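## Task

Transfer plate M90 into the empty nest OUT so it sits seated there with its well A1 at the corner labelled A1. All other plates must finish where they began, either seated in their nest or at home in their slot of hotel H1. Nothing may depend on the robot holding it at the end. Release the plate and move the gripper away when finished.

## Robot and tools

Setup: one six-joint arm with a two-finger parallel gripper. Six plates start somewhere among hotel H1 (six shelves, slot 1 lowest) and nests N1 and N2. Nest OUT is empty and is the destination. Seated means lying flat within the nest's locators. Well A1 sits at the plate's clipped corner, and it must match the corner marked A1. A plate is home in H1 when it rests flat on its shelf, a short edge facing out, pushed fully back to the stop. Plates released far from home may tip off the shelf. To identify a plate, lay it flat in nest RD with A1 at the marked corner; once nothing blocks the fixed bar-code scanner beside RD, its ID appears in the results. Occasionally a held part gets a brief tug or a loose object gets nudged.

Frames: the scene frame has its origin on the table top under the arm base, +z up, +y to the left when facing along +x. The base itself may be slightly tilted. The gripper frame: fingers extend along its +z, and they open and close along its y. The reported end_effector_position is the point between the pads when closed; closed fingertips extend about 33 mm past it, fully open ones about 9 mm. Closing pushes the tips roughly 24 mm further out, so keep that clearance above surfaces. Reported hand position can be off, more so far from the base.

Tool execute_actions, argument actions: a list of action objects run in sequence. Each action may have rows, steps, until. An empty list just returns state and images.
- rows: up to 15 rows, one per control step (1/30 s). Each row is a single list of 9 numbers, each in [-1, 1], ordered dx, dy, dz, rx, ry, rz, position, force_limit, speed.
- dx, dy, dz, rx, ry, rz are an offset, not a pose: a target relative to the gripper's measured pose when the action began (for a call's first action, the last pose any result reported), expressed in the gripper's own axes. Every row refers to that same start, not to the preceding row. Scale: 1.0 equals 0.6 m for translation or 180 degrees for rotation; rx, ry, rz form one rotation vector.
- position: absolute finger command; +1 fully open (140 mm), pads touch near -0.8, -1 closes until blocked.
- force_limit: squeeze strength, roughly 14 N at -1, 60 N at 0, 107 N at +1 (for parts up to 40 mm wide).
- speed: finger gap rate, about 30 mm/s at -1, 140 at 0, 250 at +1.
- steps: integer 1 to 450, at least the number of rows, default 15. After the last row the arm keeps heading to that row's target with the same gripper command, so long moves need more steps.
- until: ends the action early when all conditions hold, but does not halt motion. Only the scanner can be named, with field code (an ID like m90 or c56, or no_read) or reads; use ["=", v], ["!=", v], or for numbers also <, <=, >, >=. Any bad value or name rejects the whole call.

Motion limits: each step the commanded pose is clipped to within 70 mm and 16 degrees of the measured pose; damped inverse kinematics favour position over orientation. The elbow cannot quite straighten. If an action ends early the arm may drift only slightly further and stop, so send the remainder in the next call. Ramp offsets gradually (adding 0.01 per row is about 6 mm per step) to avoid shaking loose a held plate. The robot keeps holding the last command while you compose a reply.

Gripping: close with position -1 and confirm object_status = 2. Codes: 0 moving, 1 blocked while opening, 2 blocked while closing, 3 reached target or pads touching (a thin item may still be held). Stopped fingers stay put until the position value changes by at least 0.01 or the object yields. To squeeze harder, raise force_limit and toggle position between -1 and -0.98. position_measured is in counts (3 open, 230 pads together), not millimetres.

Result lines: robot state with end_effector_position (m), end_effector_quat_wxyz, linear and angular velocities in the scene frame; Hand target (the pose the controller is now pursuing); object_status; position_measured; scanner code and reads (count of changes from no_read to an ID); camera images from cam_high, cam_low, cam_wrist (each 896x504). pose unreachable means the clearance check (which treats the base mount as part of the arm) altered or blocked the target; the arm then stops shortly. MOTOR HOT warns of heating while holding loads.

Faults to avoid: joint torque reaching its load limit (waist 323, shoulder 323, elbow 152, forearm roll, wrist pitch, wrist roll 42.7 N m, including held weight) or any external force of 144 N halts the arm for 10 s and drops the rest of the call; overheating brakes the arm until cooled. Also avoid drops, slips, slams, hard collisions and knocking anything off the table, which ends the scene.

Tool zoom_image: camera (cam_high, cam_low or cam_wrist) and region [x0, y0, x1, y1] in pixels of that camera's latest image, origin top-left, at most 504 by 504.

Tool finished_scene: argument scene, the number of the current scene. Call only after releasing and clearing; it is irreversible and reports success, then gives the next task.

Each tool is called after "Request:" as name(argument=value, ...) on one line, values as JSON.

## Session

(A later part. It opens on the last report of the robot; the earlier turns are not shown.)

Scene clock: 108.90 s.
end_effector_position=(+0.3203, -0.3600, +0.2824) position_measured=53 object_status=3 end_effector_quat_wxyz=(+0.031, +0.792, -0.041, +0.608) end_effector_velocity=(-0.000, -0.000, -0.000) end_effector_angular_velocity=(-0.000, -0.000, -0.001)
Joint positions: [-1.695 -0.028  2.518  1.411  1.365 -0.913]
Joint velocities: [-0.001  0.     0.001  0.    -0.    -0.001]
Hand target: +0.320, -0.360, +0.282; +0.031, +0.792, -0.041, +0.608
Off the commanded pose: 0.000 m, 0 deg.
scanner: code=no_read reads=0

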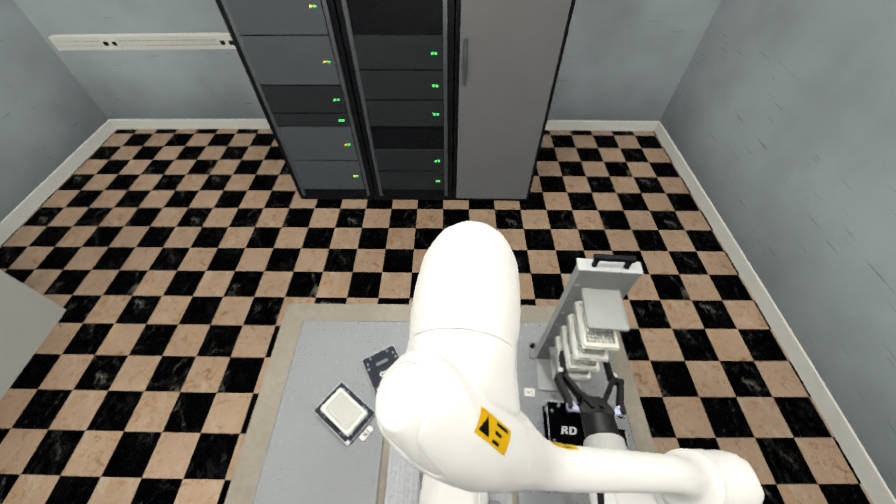

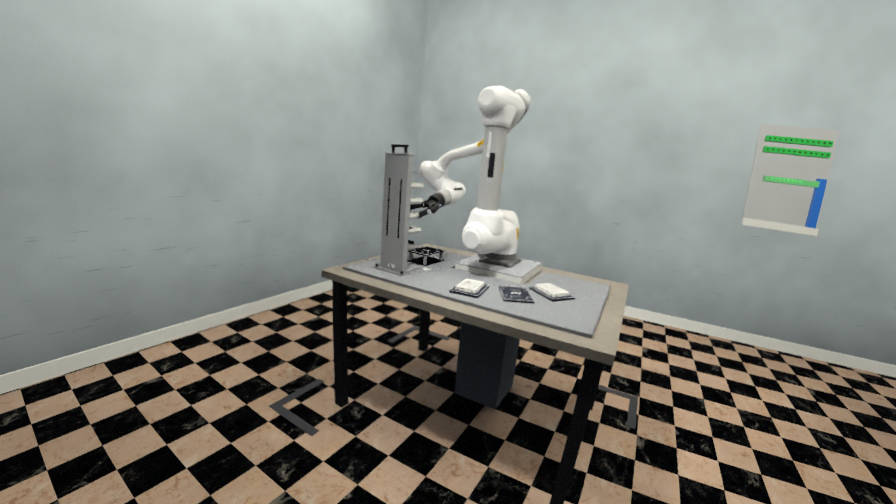

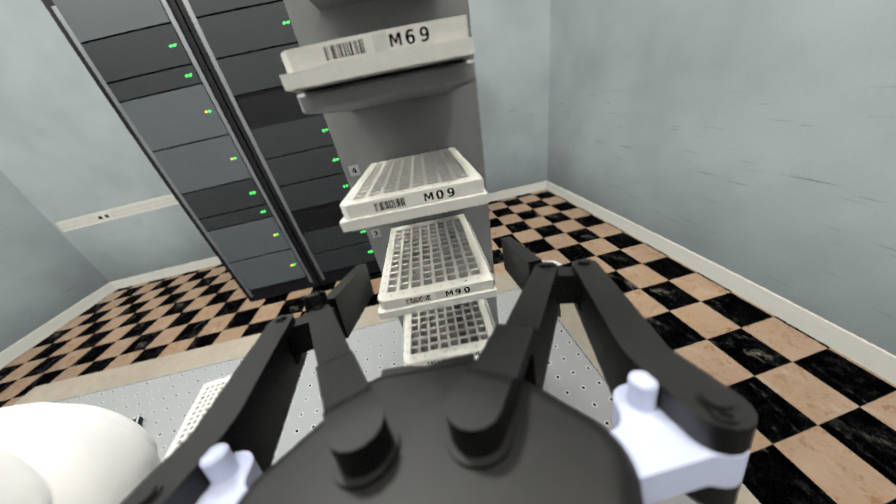

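Request:
execute_actions(actions=[{"rows":[[0.002,0,0.008,0,0,0,0.6,0,0],[0.005,0,0.018,0,0,0,0.6,0,0],[0.008,0,0.028,0,0,0,0.6,0,0],[0.010,0,0.038,0,0,0,0.6,0,0],[0.012,0,0.045,0,0,0,0.6,0,0],[0.012,0,0.045,0,0,0,0.6,0,0],[0.012,0,0.045,0,0,0,0.6,0,0],[0.012,0,0.045,0,0,0,0.6,0,0],[0.012,0,0.045,0,0,0,0.6,0,0],[0.012,0,0.045,0,0,0,0.6,0,0],[0.012,0,0.045,0,0,0,0.6,0,0],[0.012,0,0.045,0,0,0,0.36,-1,-0.5]],"steps":25}])

Request:
zoom_image(camera="cam_wrist", region=[320, 190, 560, 370])

Request:
zoom_image(camera="cam_low", region=[400, 190, 450, 240])

Scene clock: 113.77 s.
end_effector_position=(+0.3480, -0.3628, +0.2824) position_measured=77 object_status=2 end_effector_quat_wxyz=(+0.031, +0.793, -0.041, +0.608) end_effector_velocity=(-0.000, +0.000, -0.000) end_effector_angular_velocity=(+0.001, -0.000, -0.001)
Joint positions: [-1.609 -0.021  2.511  1.477  1.313 -0.906]
Joint velocities: [-0.    -0.     0.001  0.001 -0.     0.001]
Hand target: +0.348, -0.363, +0.282; +0.031, +0.792, -0.041, +0.608
Off the commanded pose: 0.000 m, 0 deg.
scanner: code=no_read reads=0

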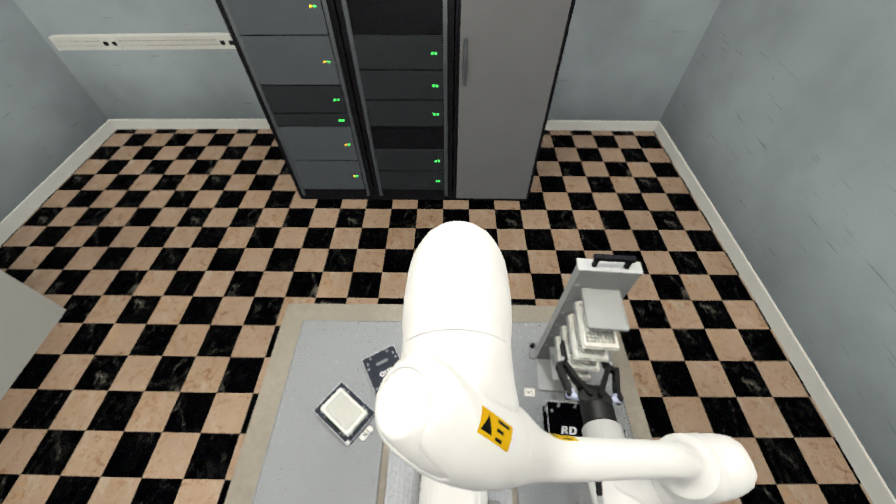

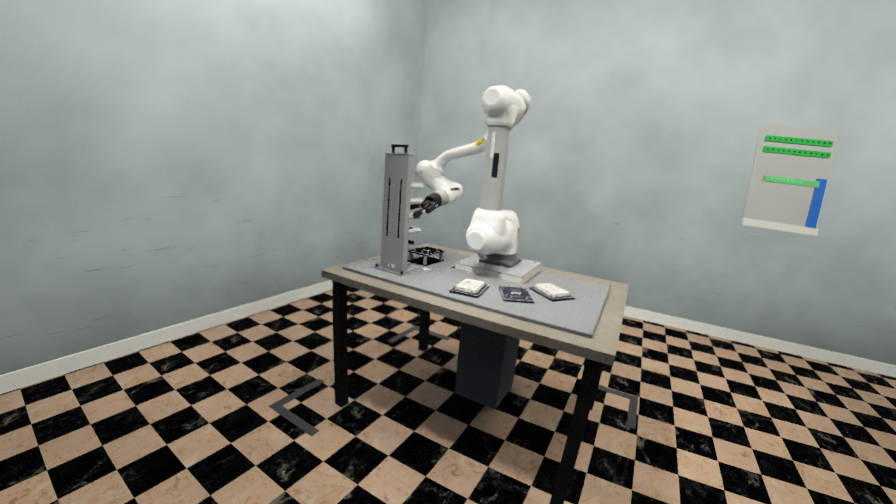

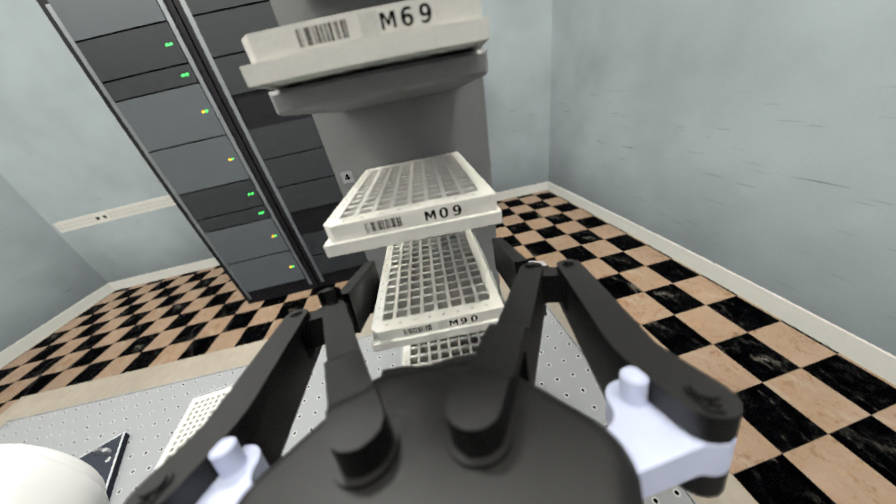

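Region (320, 190, 560, 370) of cam_wrist's 896x504 image, scaled by 2.100, with more detail than that image has; it fills the top 378 rows of this view, and the rest is white.

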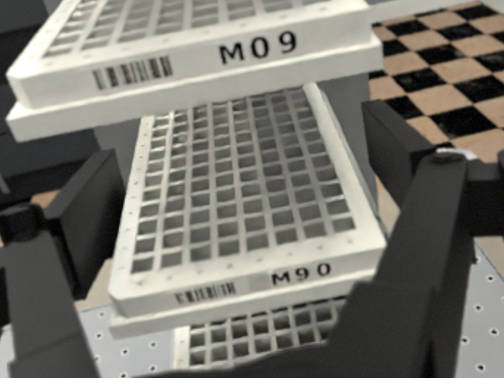

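Region (400, 190, 450, 240) of cam_low's 896x504 image, scaled by 10.080, with more detail than that image has.

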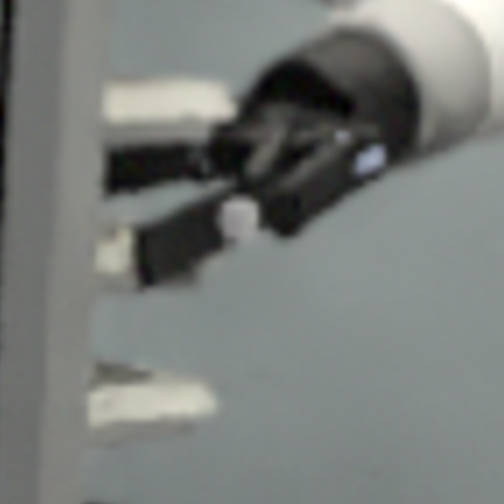

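Request:
execute_actions(actions=[{"rows":[[0,0,0,0,0,0,0.47,-1,-0.5],[0.002,0,-0.0005,0,0,0,0.47,-1,-0.5],[0.0048,0,-0.0013,0,0,0,0.47,-1,-0.5],[0.0048,0,-0.0013,0,0,0,0.47,-1,-0.5],[0.0048,0,-0.0013,0,0,0,0.47,-1,-0.5],[0.0048,0,-0.0013,0,0,0,0.47,-1,-0.5],[0.0048,0,-0.0013,0,0,0,0.47,-1,-0.5],[0.0048,0,-0.0013,0,0,0,0.47,-1,-0.5],[0.0048,0,-0.0013,0,0,0,0.47,-1,-0.5],[0.0048,0,-0.0013,0,0,0,0.47,-1,-0.5],[0.0048,0,-0.0013,0,0,0,-1,-1,-0.5]],"steps":25}])

Request:
zoom_image(camera="cam_wrist", region=[320, 190, 560, 370])

Scene clock: 118.53 s.
end_effector_position=(+0.3480, -0.3628, +0.2854) position_measured=79 object_status=2 end_effector_quat_wxyz=(+0.030, +0.792, -0.041, +0.608) end_effector_velocity=(+0.000, -0.000, +0.001) end_effector_angular_velocity=(-0.005, +0.001, -0.001)
Joint positions: [-1.609 -0.028  2.509  1.475  1.315 -0.897]
Joint velocities: [ 0.001 -0.003 -0.     0.001 -0.002 -0.001]
Hand target: +0.348, -0.363, +0.285; +0.031, +0.793, -0.041, +0.608
Off the commanded pose: 0.000 m, 0 deg.
scanner: code=no_read reads=0

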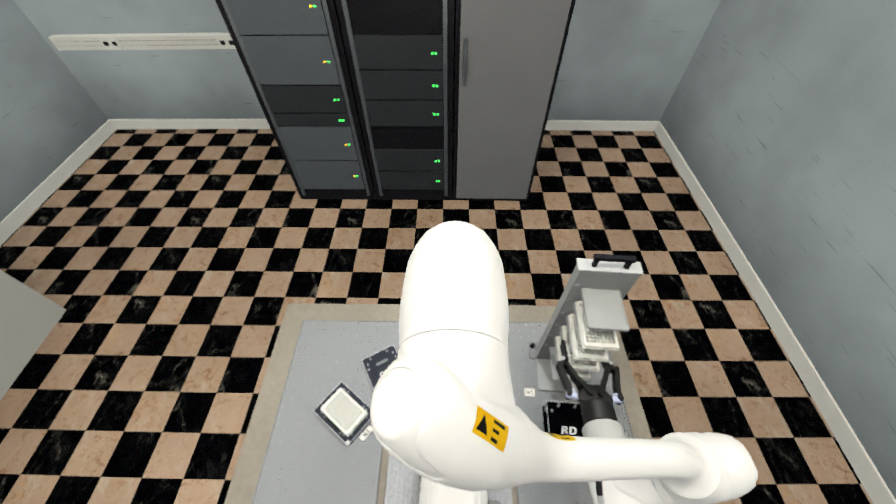

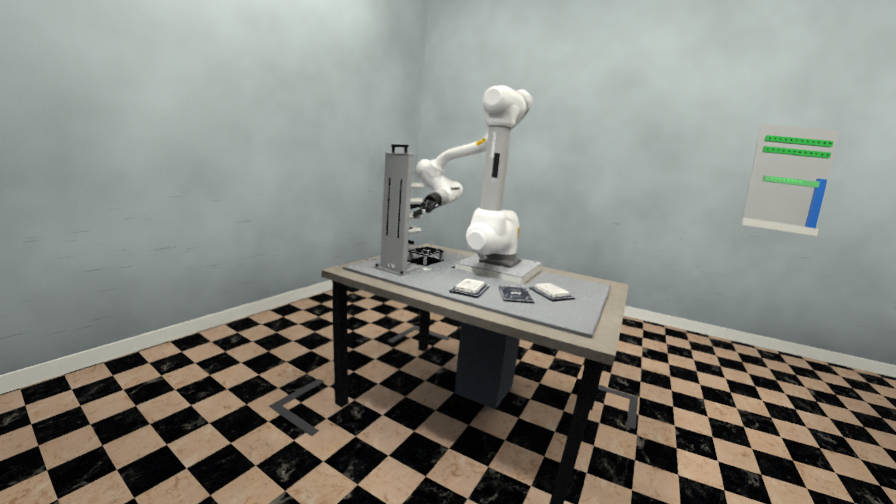

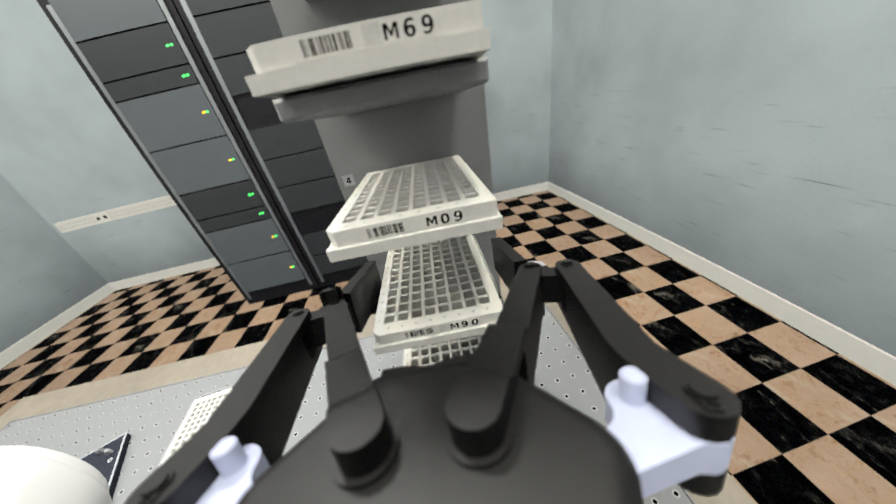

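Region (320, 190, 560, 370) of cam_wrist's 896x504 image, scaled by 2.100, with more detail than that image has; it fills the top 378 rows of this view, and the rest is white.

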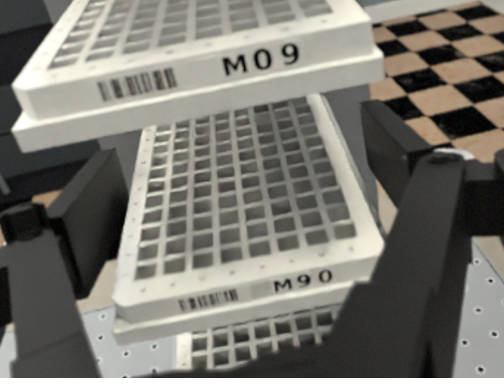

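Raise slowly with light squeeze; fingers will close once above the rail.

Request:
execute_actions(actions=[{"rows":[[0.001,0,-0.0003,0,0,0,-1,-1,-0.5],[0.002,0,-0.0005,0,0,0,-1,-1,-0.5],[0.003,0,-0.0008,0,0,0,-1,-1,-0.5],[0.004,0,-0.0011,0,0,0,-1,-1,-0.5]],"steps":22}])

Request:
zoom_image(camera="cam_wrist", region=[320, 190, 560, 370])

Scene clock: 121.40 s.
end_effector_position=(+0.3480, -0.3627, +0.2879) position_measured=83 object_status=2 end_effector_quat_wxyz=(+0.030, +0.792, -0.041, +0.608) end_effector_velocity=(+0.000, +0.000, -0.000) end_effector_angular_velocity=(-0.001, +0.000, +0.001)
Joint positions: [-1.609 -0.033  2.507  1.473  1.315 -0.889]
Joint velocities: [ 0.001 -0.    -0.    -0.     0.    -0.   ]
Hand target: +0.348, -0.363, +0.288; +0.030, +0.792, -0.041, +0.608
Off the commanded pose: 0.000 m, 0 deg.
scanner: code=no_read reads=0

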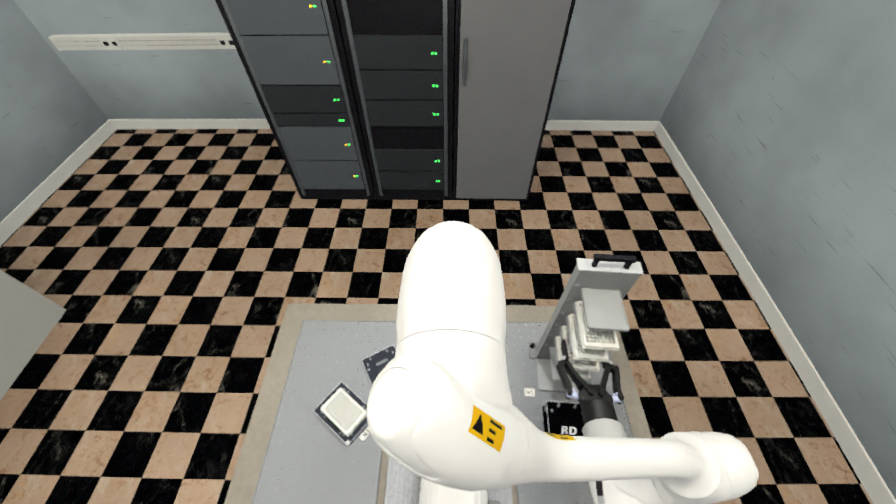

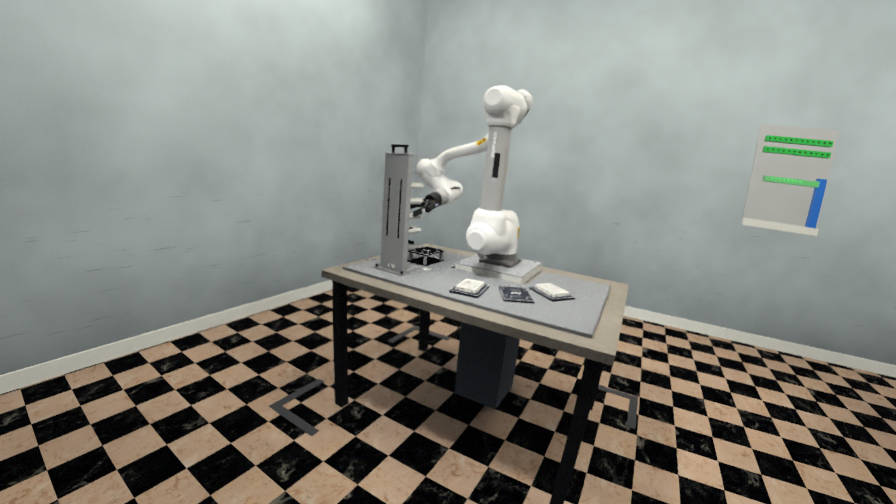

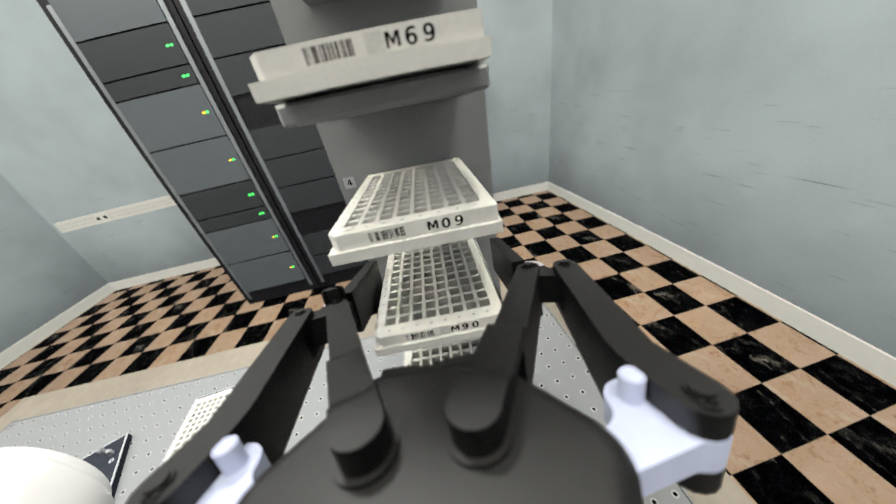

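Region (320, 190, 560, 370) of cam_wrist's 896x504 image, scaled by 2.100, with more detail than that image has; it fills the top 378 rows of this view, and the rest is white.

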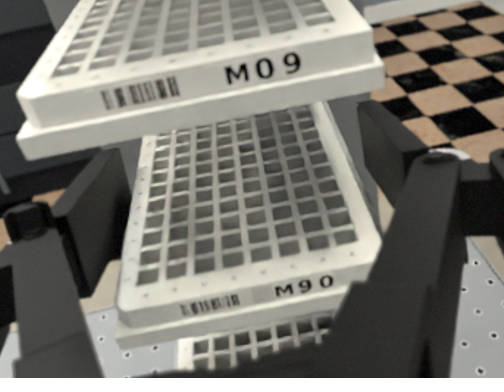

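Request:
execute_actions(actions=[{"rows":[[0.001,0,-0.0003,0,0,0,-0.98,-1,-0.5],[0.002,0,-0.0005,0,0,0,-0.98,-1,-0.5],[0.003,0,-0.0008,0,0,0,-0.98,-1,-0.5],[0.0035,0,-0.001,0,0,0,-0.98,-1,-0.5]],"steps":22}])

Request:
zoom_image(camera="cam_wrist", region=[320, 190, 560, 370])

Request:
zoom_image(camera="cam_low", region=[400, 190, 450, 240])

Scene clock: 124.87 s.
end_effector_position=(+0.3480, -0.3627, +0.2901) position_measured=99 object_status=2 end_effector_quat_wxyz=(+0.030, +0.792, -0.041, +0.608) end_effector_velocity=(-0.000, -0.000, -0.001) end_effector_angular_velocity=(-0.000, +0.003, -0.001)
Joint positions: [-1.609 -0.038  2.505  1.471  1.316 -0.882]
Joint velocities: [-0.     0.    -0.    -0.001 -0.002  0.   ]
Hand target: +0.348, -0.363, +0.290; +0.030, +0.792, -0.041, +0.608
Off the commanded pose: 0.000 m, 0 deg.
scanner: code=no_read reads=0

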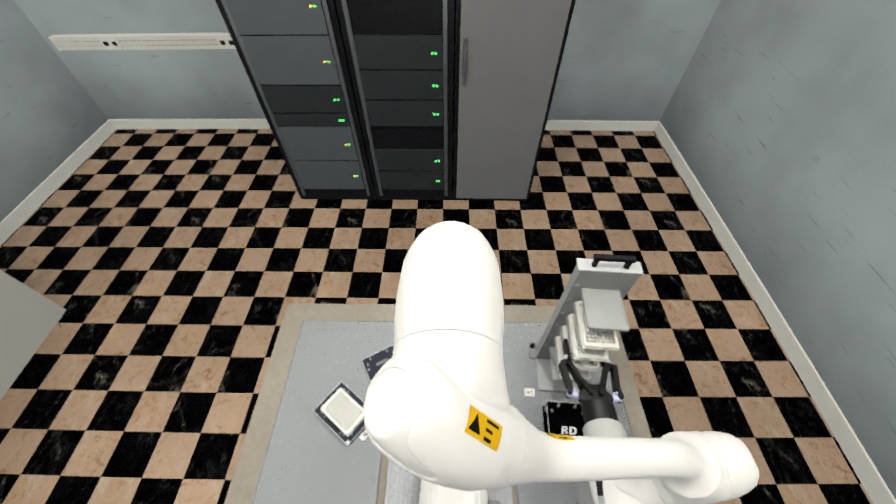

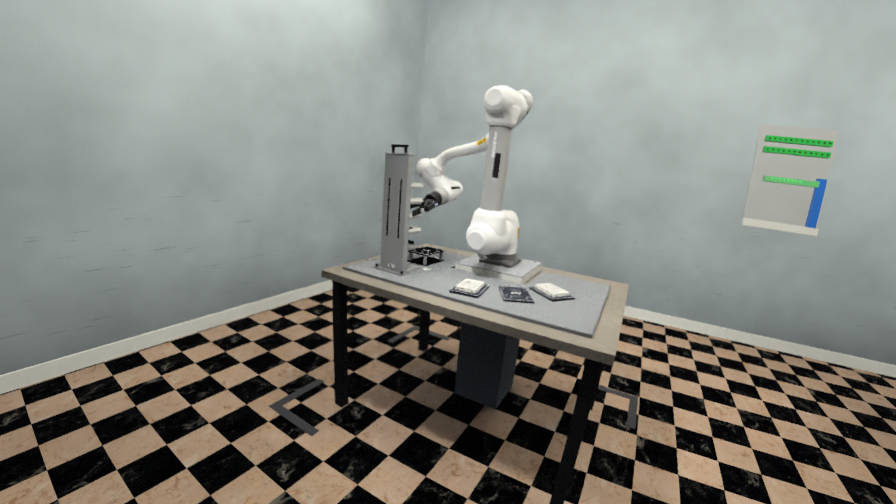

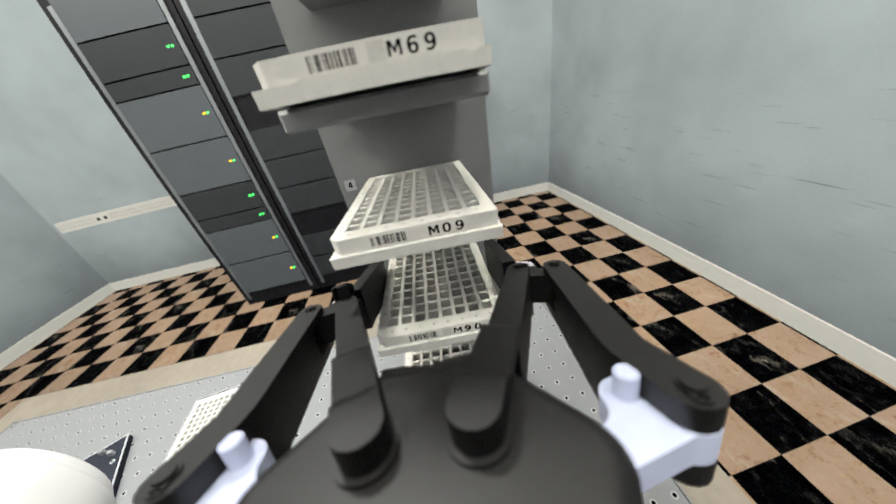

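Region (320, 190, 560, 370) of cam_wrist's 896x504 image, scaled by 2.100, with more detail than that image has; it fills the top 378 rows of this view, and the rest is white.

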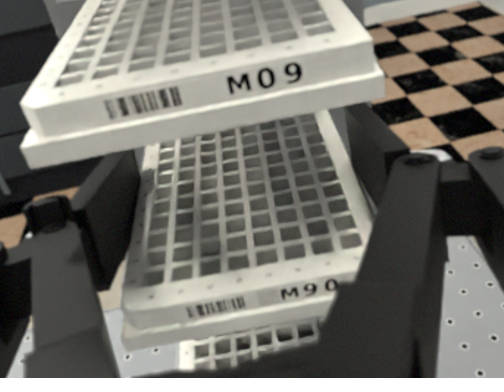

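Region (400, 190, 450, 240) of cam_low's 896x504 image, scaled by 10.080, with more detail than that image has.

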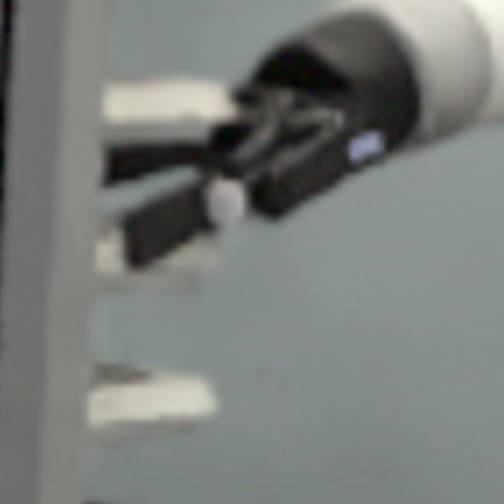

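Request:
execute_actions(actions=[{"rows":[[0,0,0,0,0,0,0.28,-1,-0.5],[0.001,0,-0.0003,0,0,0,0.28,-1,-0.5],[0.0025,0,-0.0007,0,0,0,0.28,-1,-0.5],[0.0025,0,-0.0007,0,0,0,0.28,-1,-0.5],[0.0025,0,-0.0007,0,0,0,0.28,-1,-0.5],[0.0025,0,-0.0007,0,0,0,0.28,-1,-0.5],[0.0025,0,-0.0007,0,0,0,0.28,-1,-0.5],[0.0025,0,-0.0007,0,0,0,0.28,-1,-0.5],[0.0025,0,-0.0007,0,0,0,0.28,-1,-0.5],[0.0025,0,-0.0007,0,0,0,-1,0,-0.7]],"steps":24}])

Request:
zoom_image(camera="cam_wrist", region=[320, 190, 560, 370])

Scene clock: 129.60 s.
end_effector_position=(+0.3481, -0.3625, +0.2917) position_measured=109 object_status=2 end_effector_quat_wxyz=(+0.030, +0.792, -0.041, +0.608) end_effector_velocity=(-0.000, -0.001, -0.000) end_effector_angular_velocity=(+0.000, +0.001, -0.002)
Joint positions: [-1.609 -0.041  2.504  1.47   1.317 -0.877]
Joint velocities: [ 0.     0.    -0.     0.001 -0.003  0.   ]
Hand target: +0.348, -0.363, +0.292; +0.030, +0.792, -0.041, +0.608
Off the commanded pose: 0.000 m, 0 deg.
scanner: code=no_read reads=0

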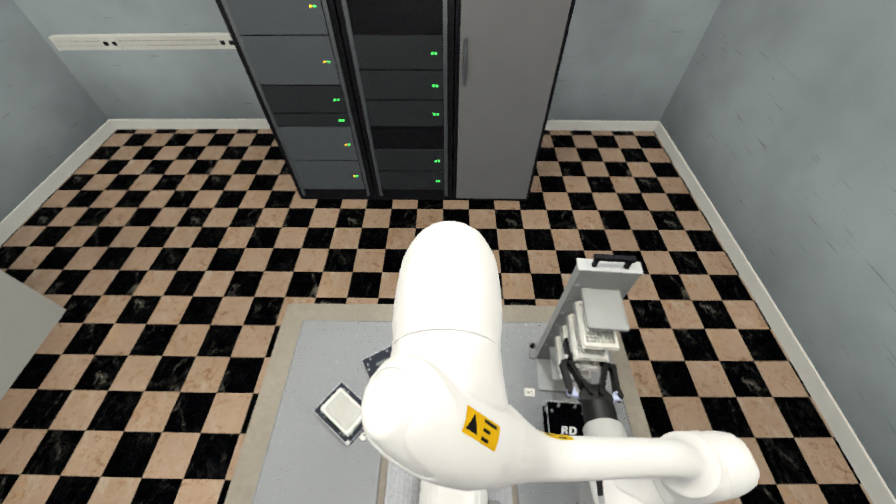

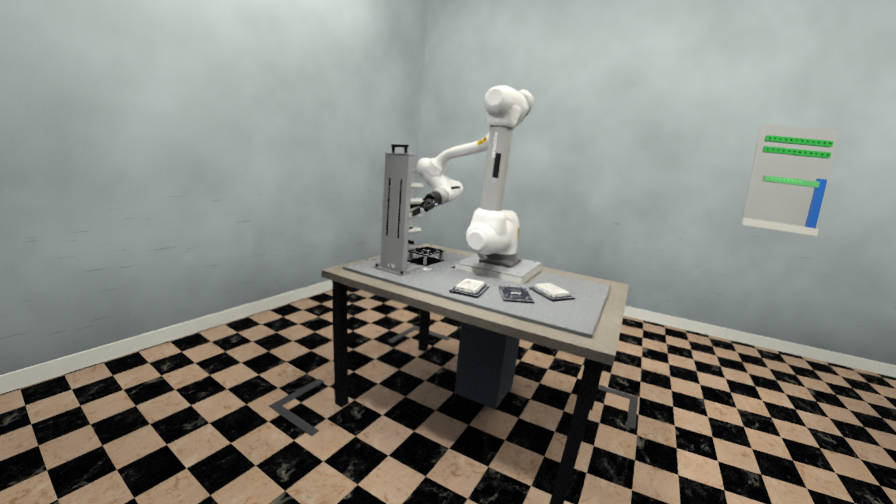

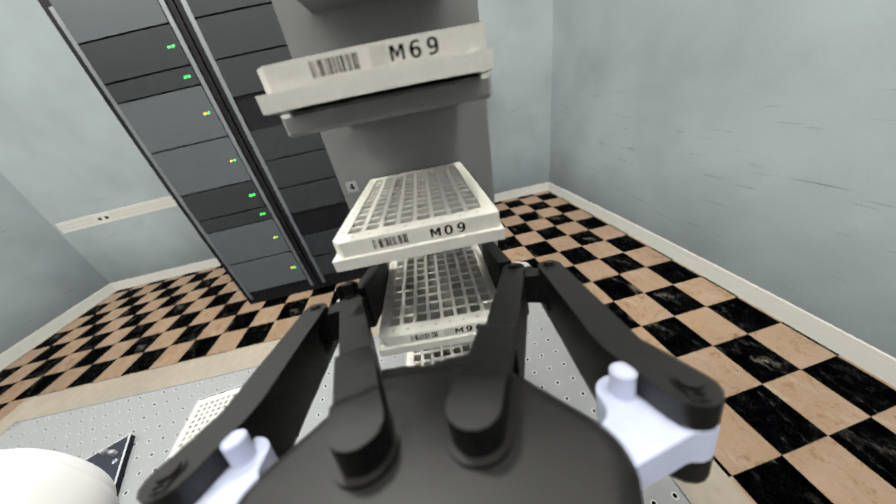

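Region (320, 190, 560, 370) of cam_wrist's 896x504 image, scaled by 2.100, with more detail than that image has; it fills the top 378 rows of this view, and the rest is white.

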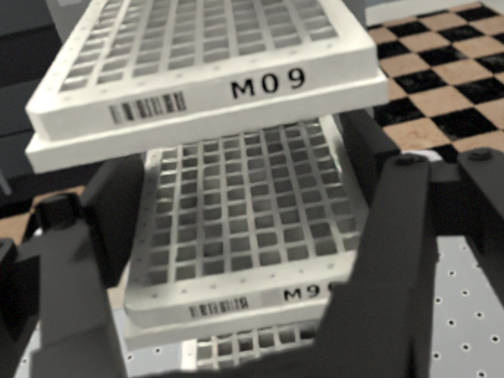

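Request:
execute_actions(actions=[{"rows":[[0.003,0,-0.001,0,0,0,-1,0,-0.7],[0.006,0,-0.002,0,0,0,-1,0,-0.7],[0.008,0,-0.002,0,0,0,-1,0,-0.7],[0.008,0,-0.002,0,0,0,-1,0,-0.7],[0.007,0,-0.007,0,0,0,-1,0,-0.7],[0.005,0,-0.015,0,0,0,-1,0,-0.7],[0.002,0,-0.025,0,0,0,-1,0,-0.7],[-0.001,0,-0.037,0,0,0,-1,0,-0.7],[-0.005,0,-0.05,0,0,0,-1,0,-0.7],[-0.009,0,-0.065,0,0,0,-1,0,-0.7],[-0.013,0,-0.08,0,0,0,-1,0,-0.7],[-0.017,0,-0.095,0,0,0,-1,0,-0.7],[-0.021,0,-0.11,0,0,0,-1,0,-0.7],[-0.025,0,-0.125,0,0,0,-1,0,-0.7],[-0.029,0,-0.14,0,0,0,-1,0,-0.7]],"steps":17},{"rows":[[-0.011,0,-0.04,0,0,0,-1,0,-0.7],[-0.015,0,-0.055,0,0,0,-1,0,-0.7],[-0.019,0,-0.07,0,0,0,-1,0,-0.7],[-0.023,0,-0.085,0,0,0,-1,0,-0.7],[-0.027,0,-0.10,0,0,0,-1,0,-0.7],[-0.031,0,-0.115,0,0,0,-1,0,-0.7],[-0.035,0,-0.13,0,0,0,-1,0,-0.7],[-0.039,0,-0.145,0,0,0,-1,0,-0.7],[-0.043,0,-0.16,0,0,0,-1,0,-0.7],[-0.047,0,-0.175,0,0,0,-1,0,-0.7],[-0.051,0,-0.19,0,0,0,-1,0,-0.7],[-0.054,0,-0.2,0,0,0,-1,0,-0.7]],"steps":28}])

Scene clock: 137.57 s.
end_effector_position=(+0.1569, -0.3430, +0.2954) position_measured=111 object_status=2 end_effector_quat_wxyz=(+0.031, +0.792, -0.043, +0.608) end_effector_velocity=(+0.000, -0.000, +0.000) end_effector_angular_velocity=(-0.001, +0.000, -0.001)
Joint positions: [-2.179 -0.017  2.47   1.034  1.657 -0.98 ]
Joint velocities: [-0.001 -0.001  0.001  0.001 -0.     0.   ]
Hand target: +0.157, -0.343, +0.295; +0.031, +0.792, -0.043, +0.608
Off the commanded pose: 0.000 m, 0 deg.
scanner: code=no_read reads=0

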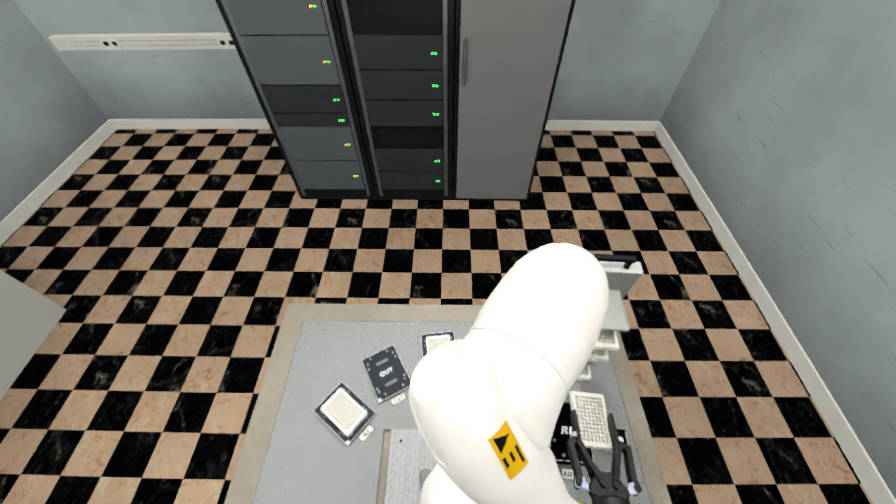

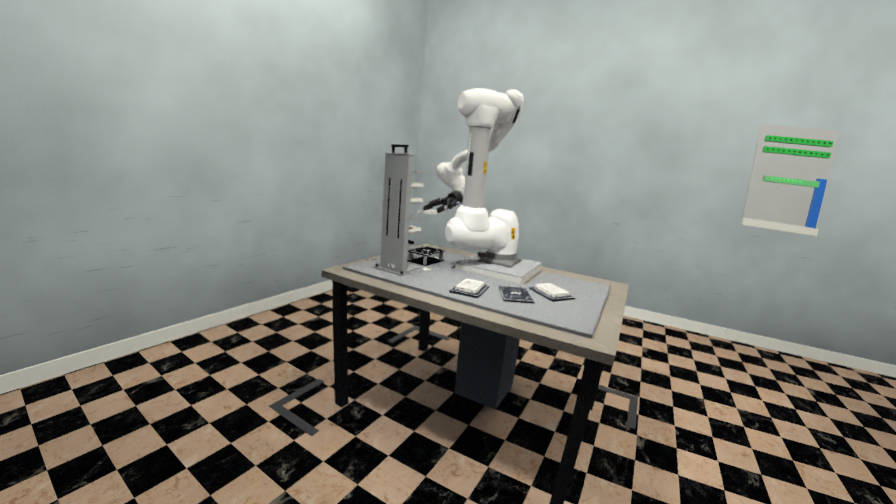

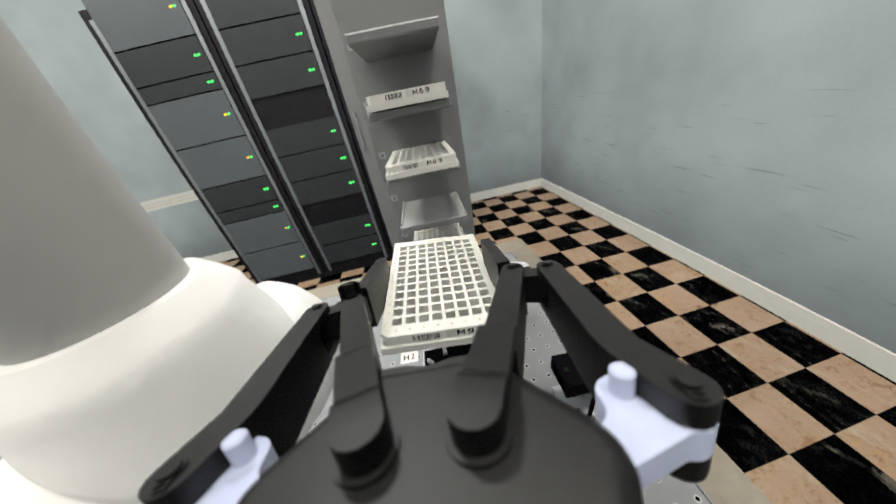

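Request:
execute_actions(actions=[{"rows":[[-0.008,0,0.002,0,0,0,-1,0,-0.7],[-0.02,0,0.005,0,0,0,-1,0,-0.7],[-0.037,0,0.01,0,0,0,-1,0,-0.7],[-0.055,0,0.015,0,0,0,-1,0,-0.7],[-0.073,0,0.02,0,0,0,-1,0,-0.7],[-0.091,0,0.024,0,0,0,-1,0,-0.7],[-0.109,0,0.029,0,0,0,-1,0,-0.7],[-0.127,0,0.034,0,0,0,-1,0,-0.7],[-0.145,0,0.039,0,0,0,-1,0,-0.7],[-0.163,0,0.044,0,0,0,-1,0,-0.7],[-0.181,0,0.048,0,0,0,-1,0,-0.7],[-0.199,0,0.053,0,0,0,-1,0,-0.7],[-0.217,0,0.058,0,0,0,-1,0,-0.7],[-0.232,0,0.062,0,0,0,-1,0,-0.7],[-0.2415,0,0.065,0,0,0,-1,0,-0.7]],"steps":32}])

Request:
zoom_image(camera="cam_low", region=[400, 215, 470, 275])

Scene clock: 147.53 s.
end_effector_position=(+0.1572, -0.3426, +0.1458) position_measured=111 object_status=2 end_effector_quat_wxyz=(+0.031, +0.792, -0.042, +0.608) end_effector_velocity=(+0.000, +0.000, -0.000) end_effector_angular_velocity=(-0.000, -0.000, +0.000)
Joint positions: [-2.176  0.354  2.552  1.049  1.425 -1.368]
Joint velocities: [ 0.     0.     0.     0.    -0.    -0.001]
Hand target: +0.157, -0.343, +0.146; +0.031, +0.792, -0.042, +0.608
Off the commanded pose: 0.000 m, 0 deg.
scanner: code=no_read reads=0

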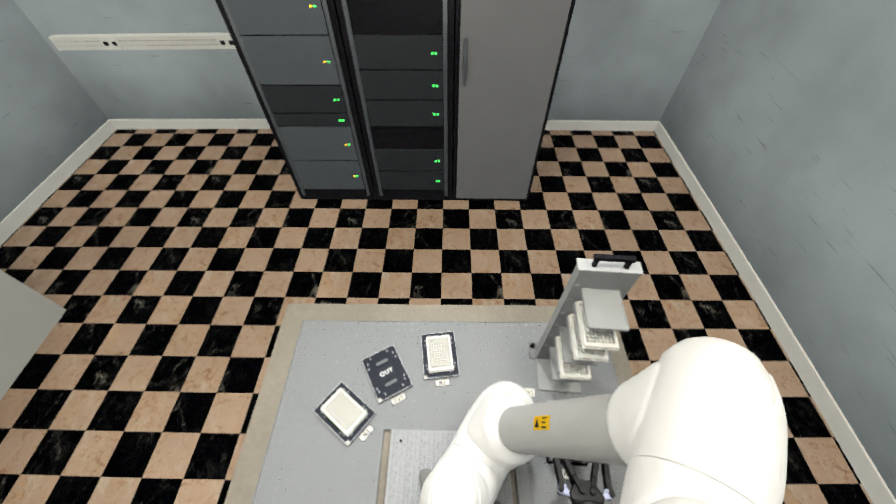

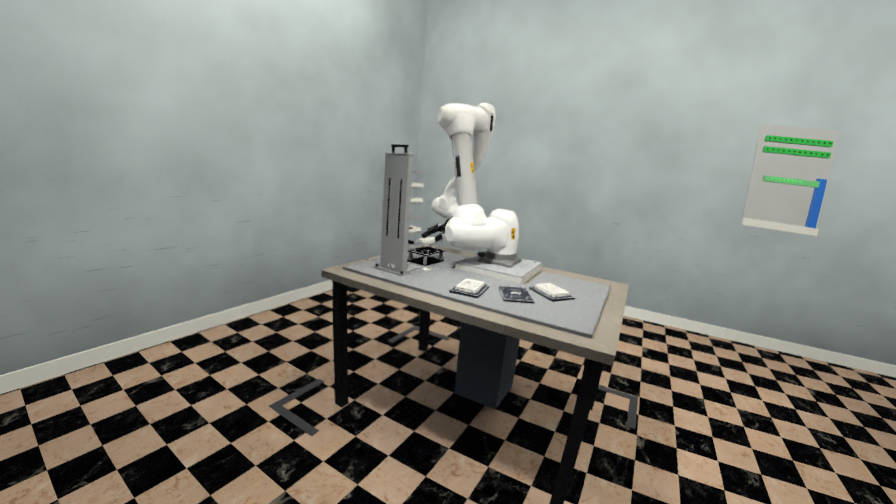

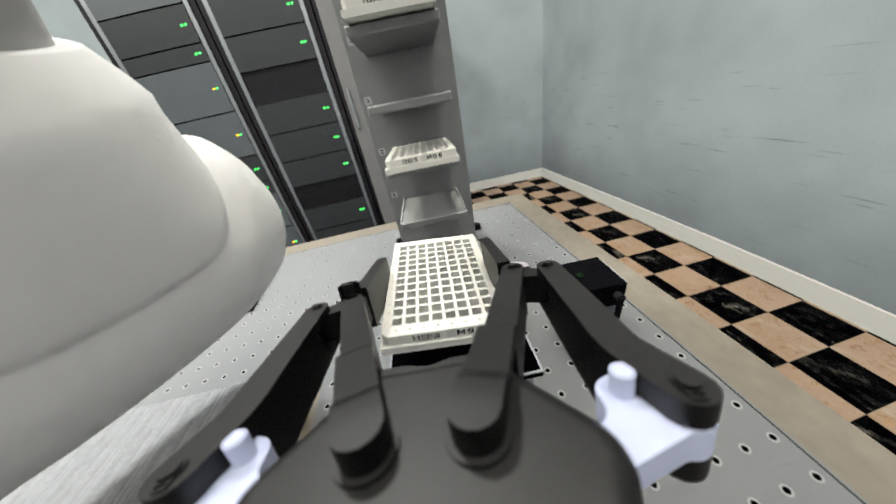

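Region (400, 215, 470, 275) of cam_low's 896x504 image, scaled by 7.200, with more detail than that image has; it fills the top 432 rows of this view, and the rest is white.

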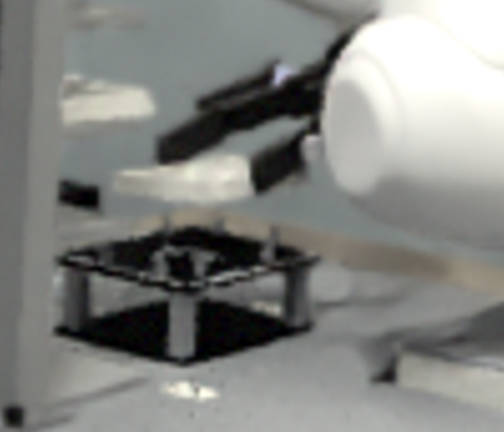

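Request:
execute_actions(actions=[{"rows":[[-0.003,0,-0.008,0,0,0,-1,0,-0.7],[-0.007,0,-0.02,0,0,0,-1,0,-0.7],[-0.013,0,-0.037,0,0,0,-1,0,-0.7],[-0.02,0,-0.055,0,0,0,-1,0,-0.7],[-0.027,0,-0.073,0,0,0,-1,0,-0.7],[-0.034,0,-0.091,0,0,0,-1,0,-0.7],[-0.041,0,-0.109,0,0,0,-1,0,-0.7],[-0.048,0,-0.127,0,0,0,-1,0,-0.7],[-0.056,0,-0.145,0,0,0,-1,0,-0.7],[-0.064,0,-0.163,0,0,0,-1,0,-0.7],[-0.072,0,-0.181,0,0,0,-1,0,-0.7],[-0.081,0,-0.199,0,0,0,-1,0,-0.7],[-0.09,0,-0.217,0,0,0,-1,0,-0.7],[-0.10,0,-0.235,0,0,0,-1,0,-0.7],[-0.11,0,-0.25,0,0,0,-1,0,-0.7]],"steps":32}])

Request:
zoom_image(camera="cam_wrist", region=[340, 160, 540, 300])

Scene clock: 157.77 s.
end_effector_position=(-0.0037, -0.3255, +0.1209) position_measured=111 object_status=2 end_effector_quat_wxyz=(+0.031, +0.792, -0.042, +0.608) end_effector_velocity=(-0.000, -0.000, -0.000) end_effector_angular_velocity=(+0.000, -0.001, -0.001)
Joint positions: [-2.508  0.475  2.396  0.729  1.511 -1.394]
Joint velocities: [-0.     0.001  0.     0.001  0.    -0.   ]
Hand target: -0.004, -0.325, +0.121; +0.031, +0.792, -0.042, +0.608
Off the commanded pose: 0.000 m, 0 deg.
scanner: code=no_read reads=0

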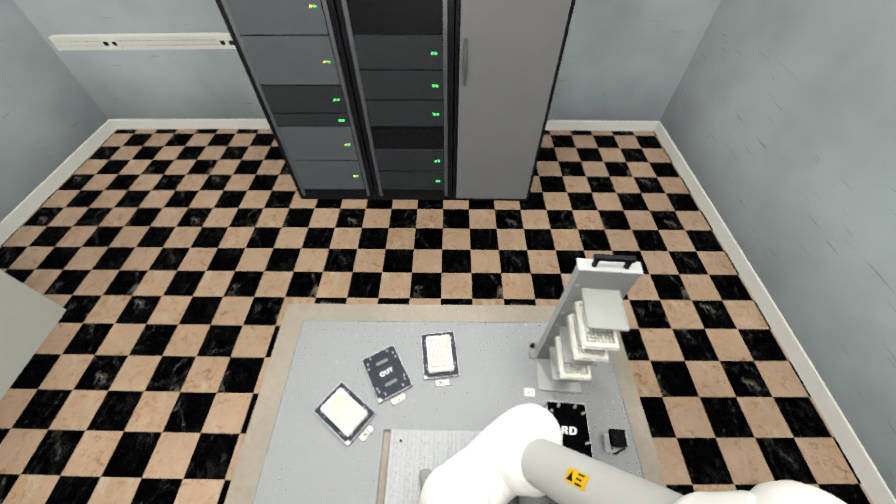

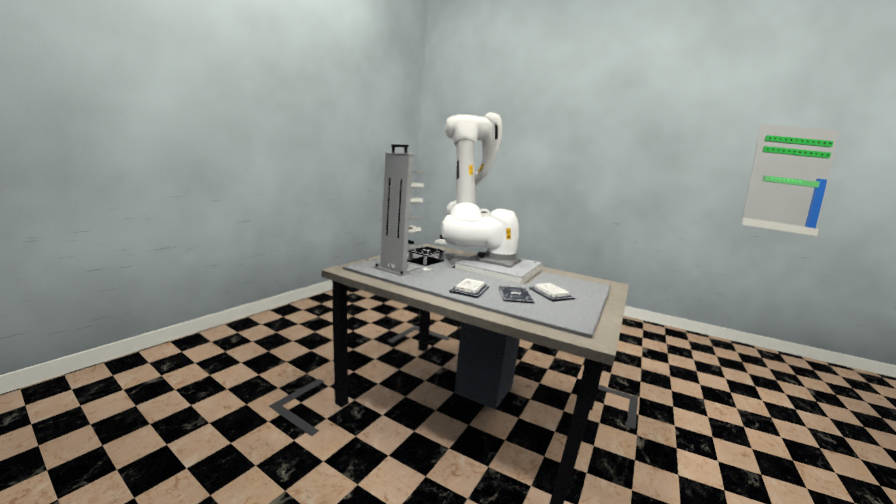

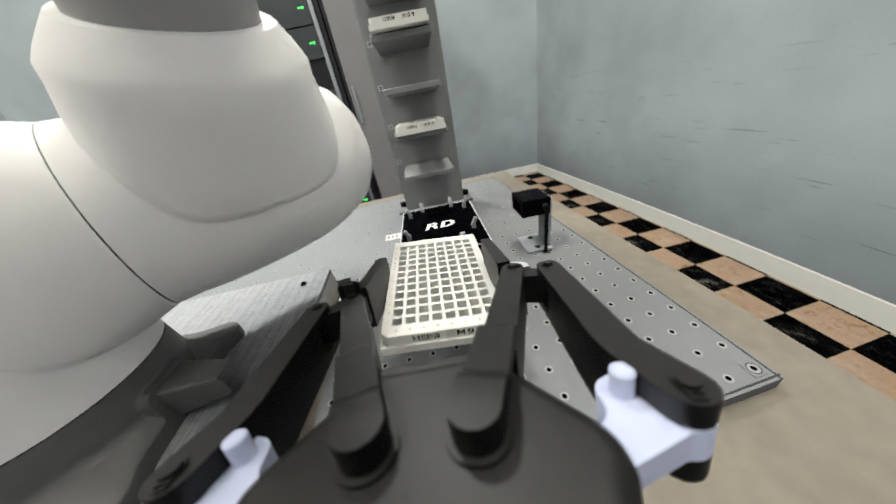

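Region (340, 160, 540, 300) of cam_wrist's 896x504 image, scaled by 2.520, with more detail than that image has; it fills the top 353 rows of this view, and the rest is white.

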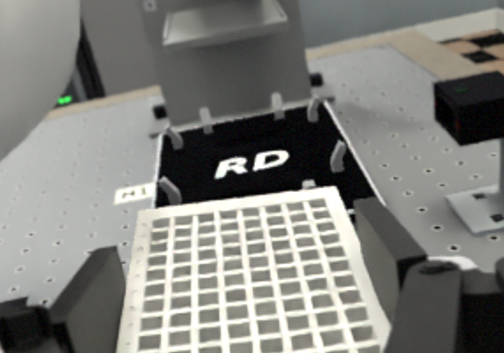

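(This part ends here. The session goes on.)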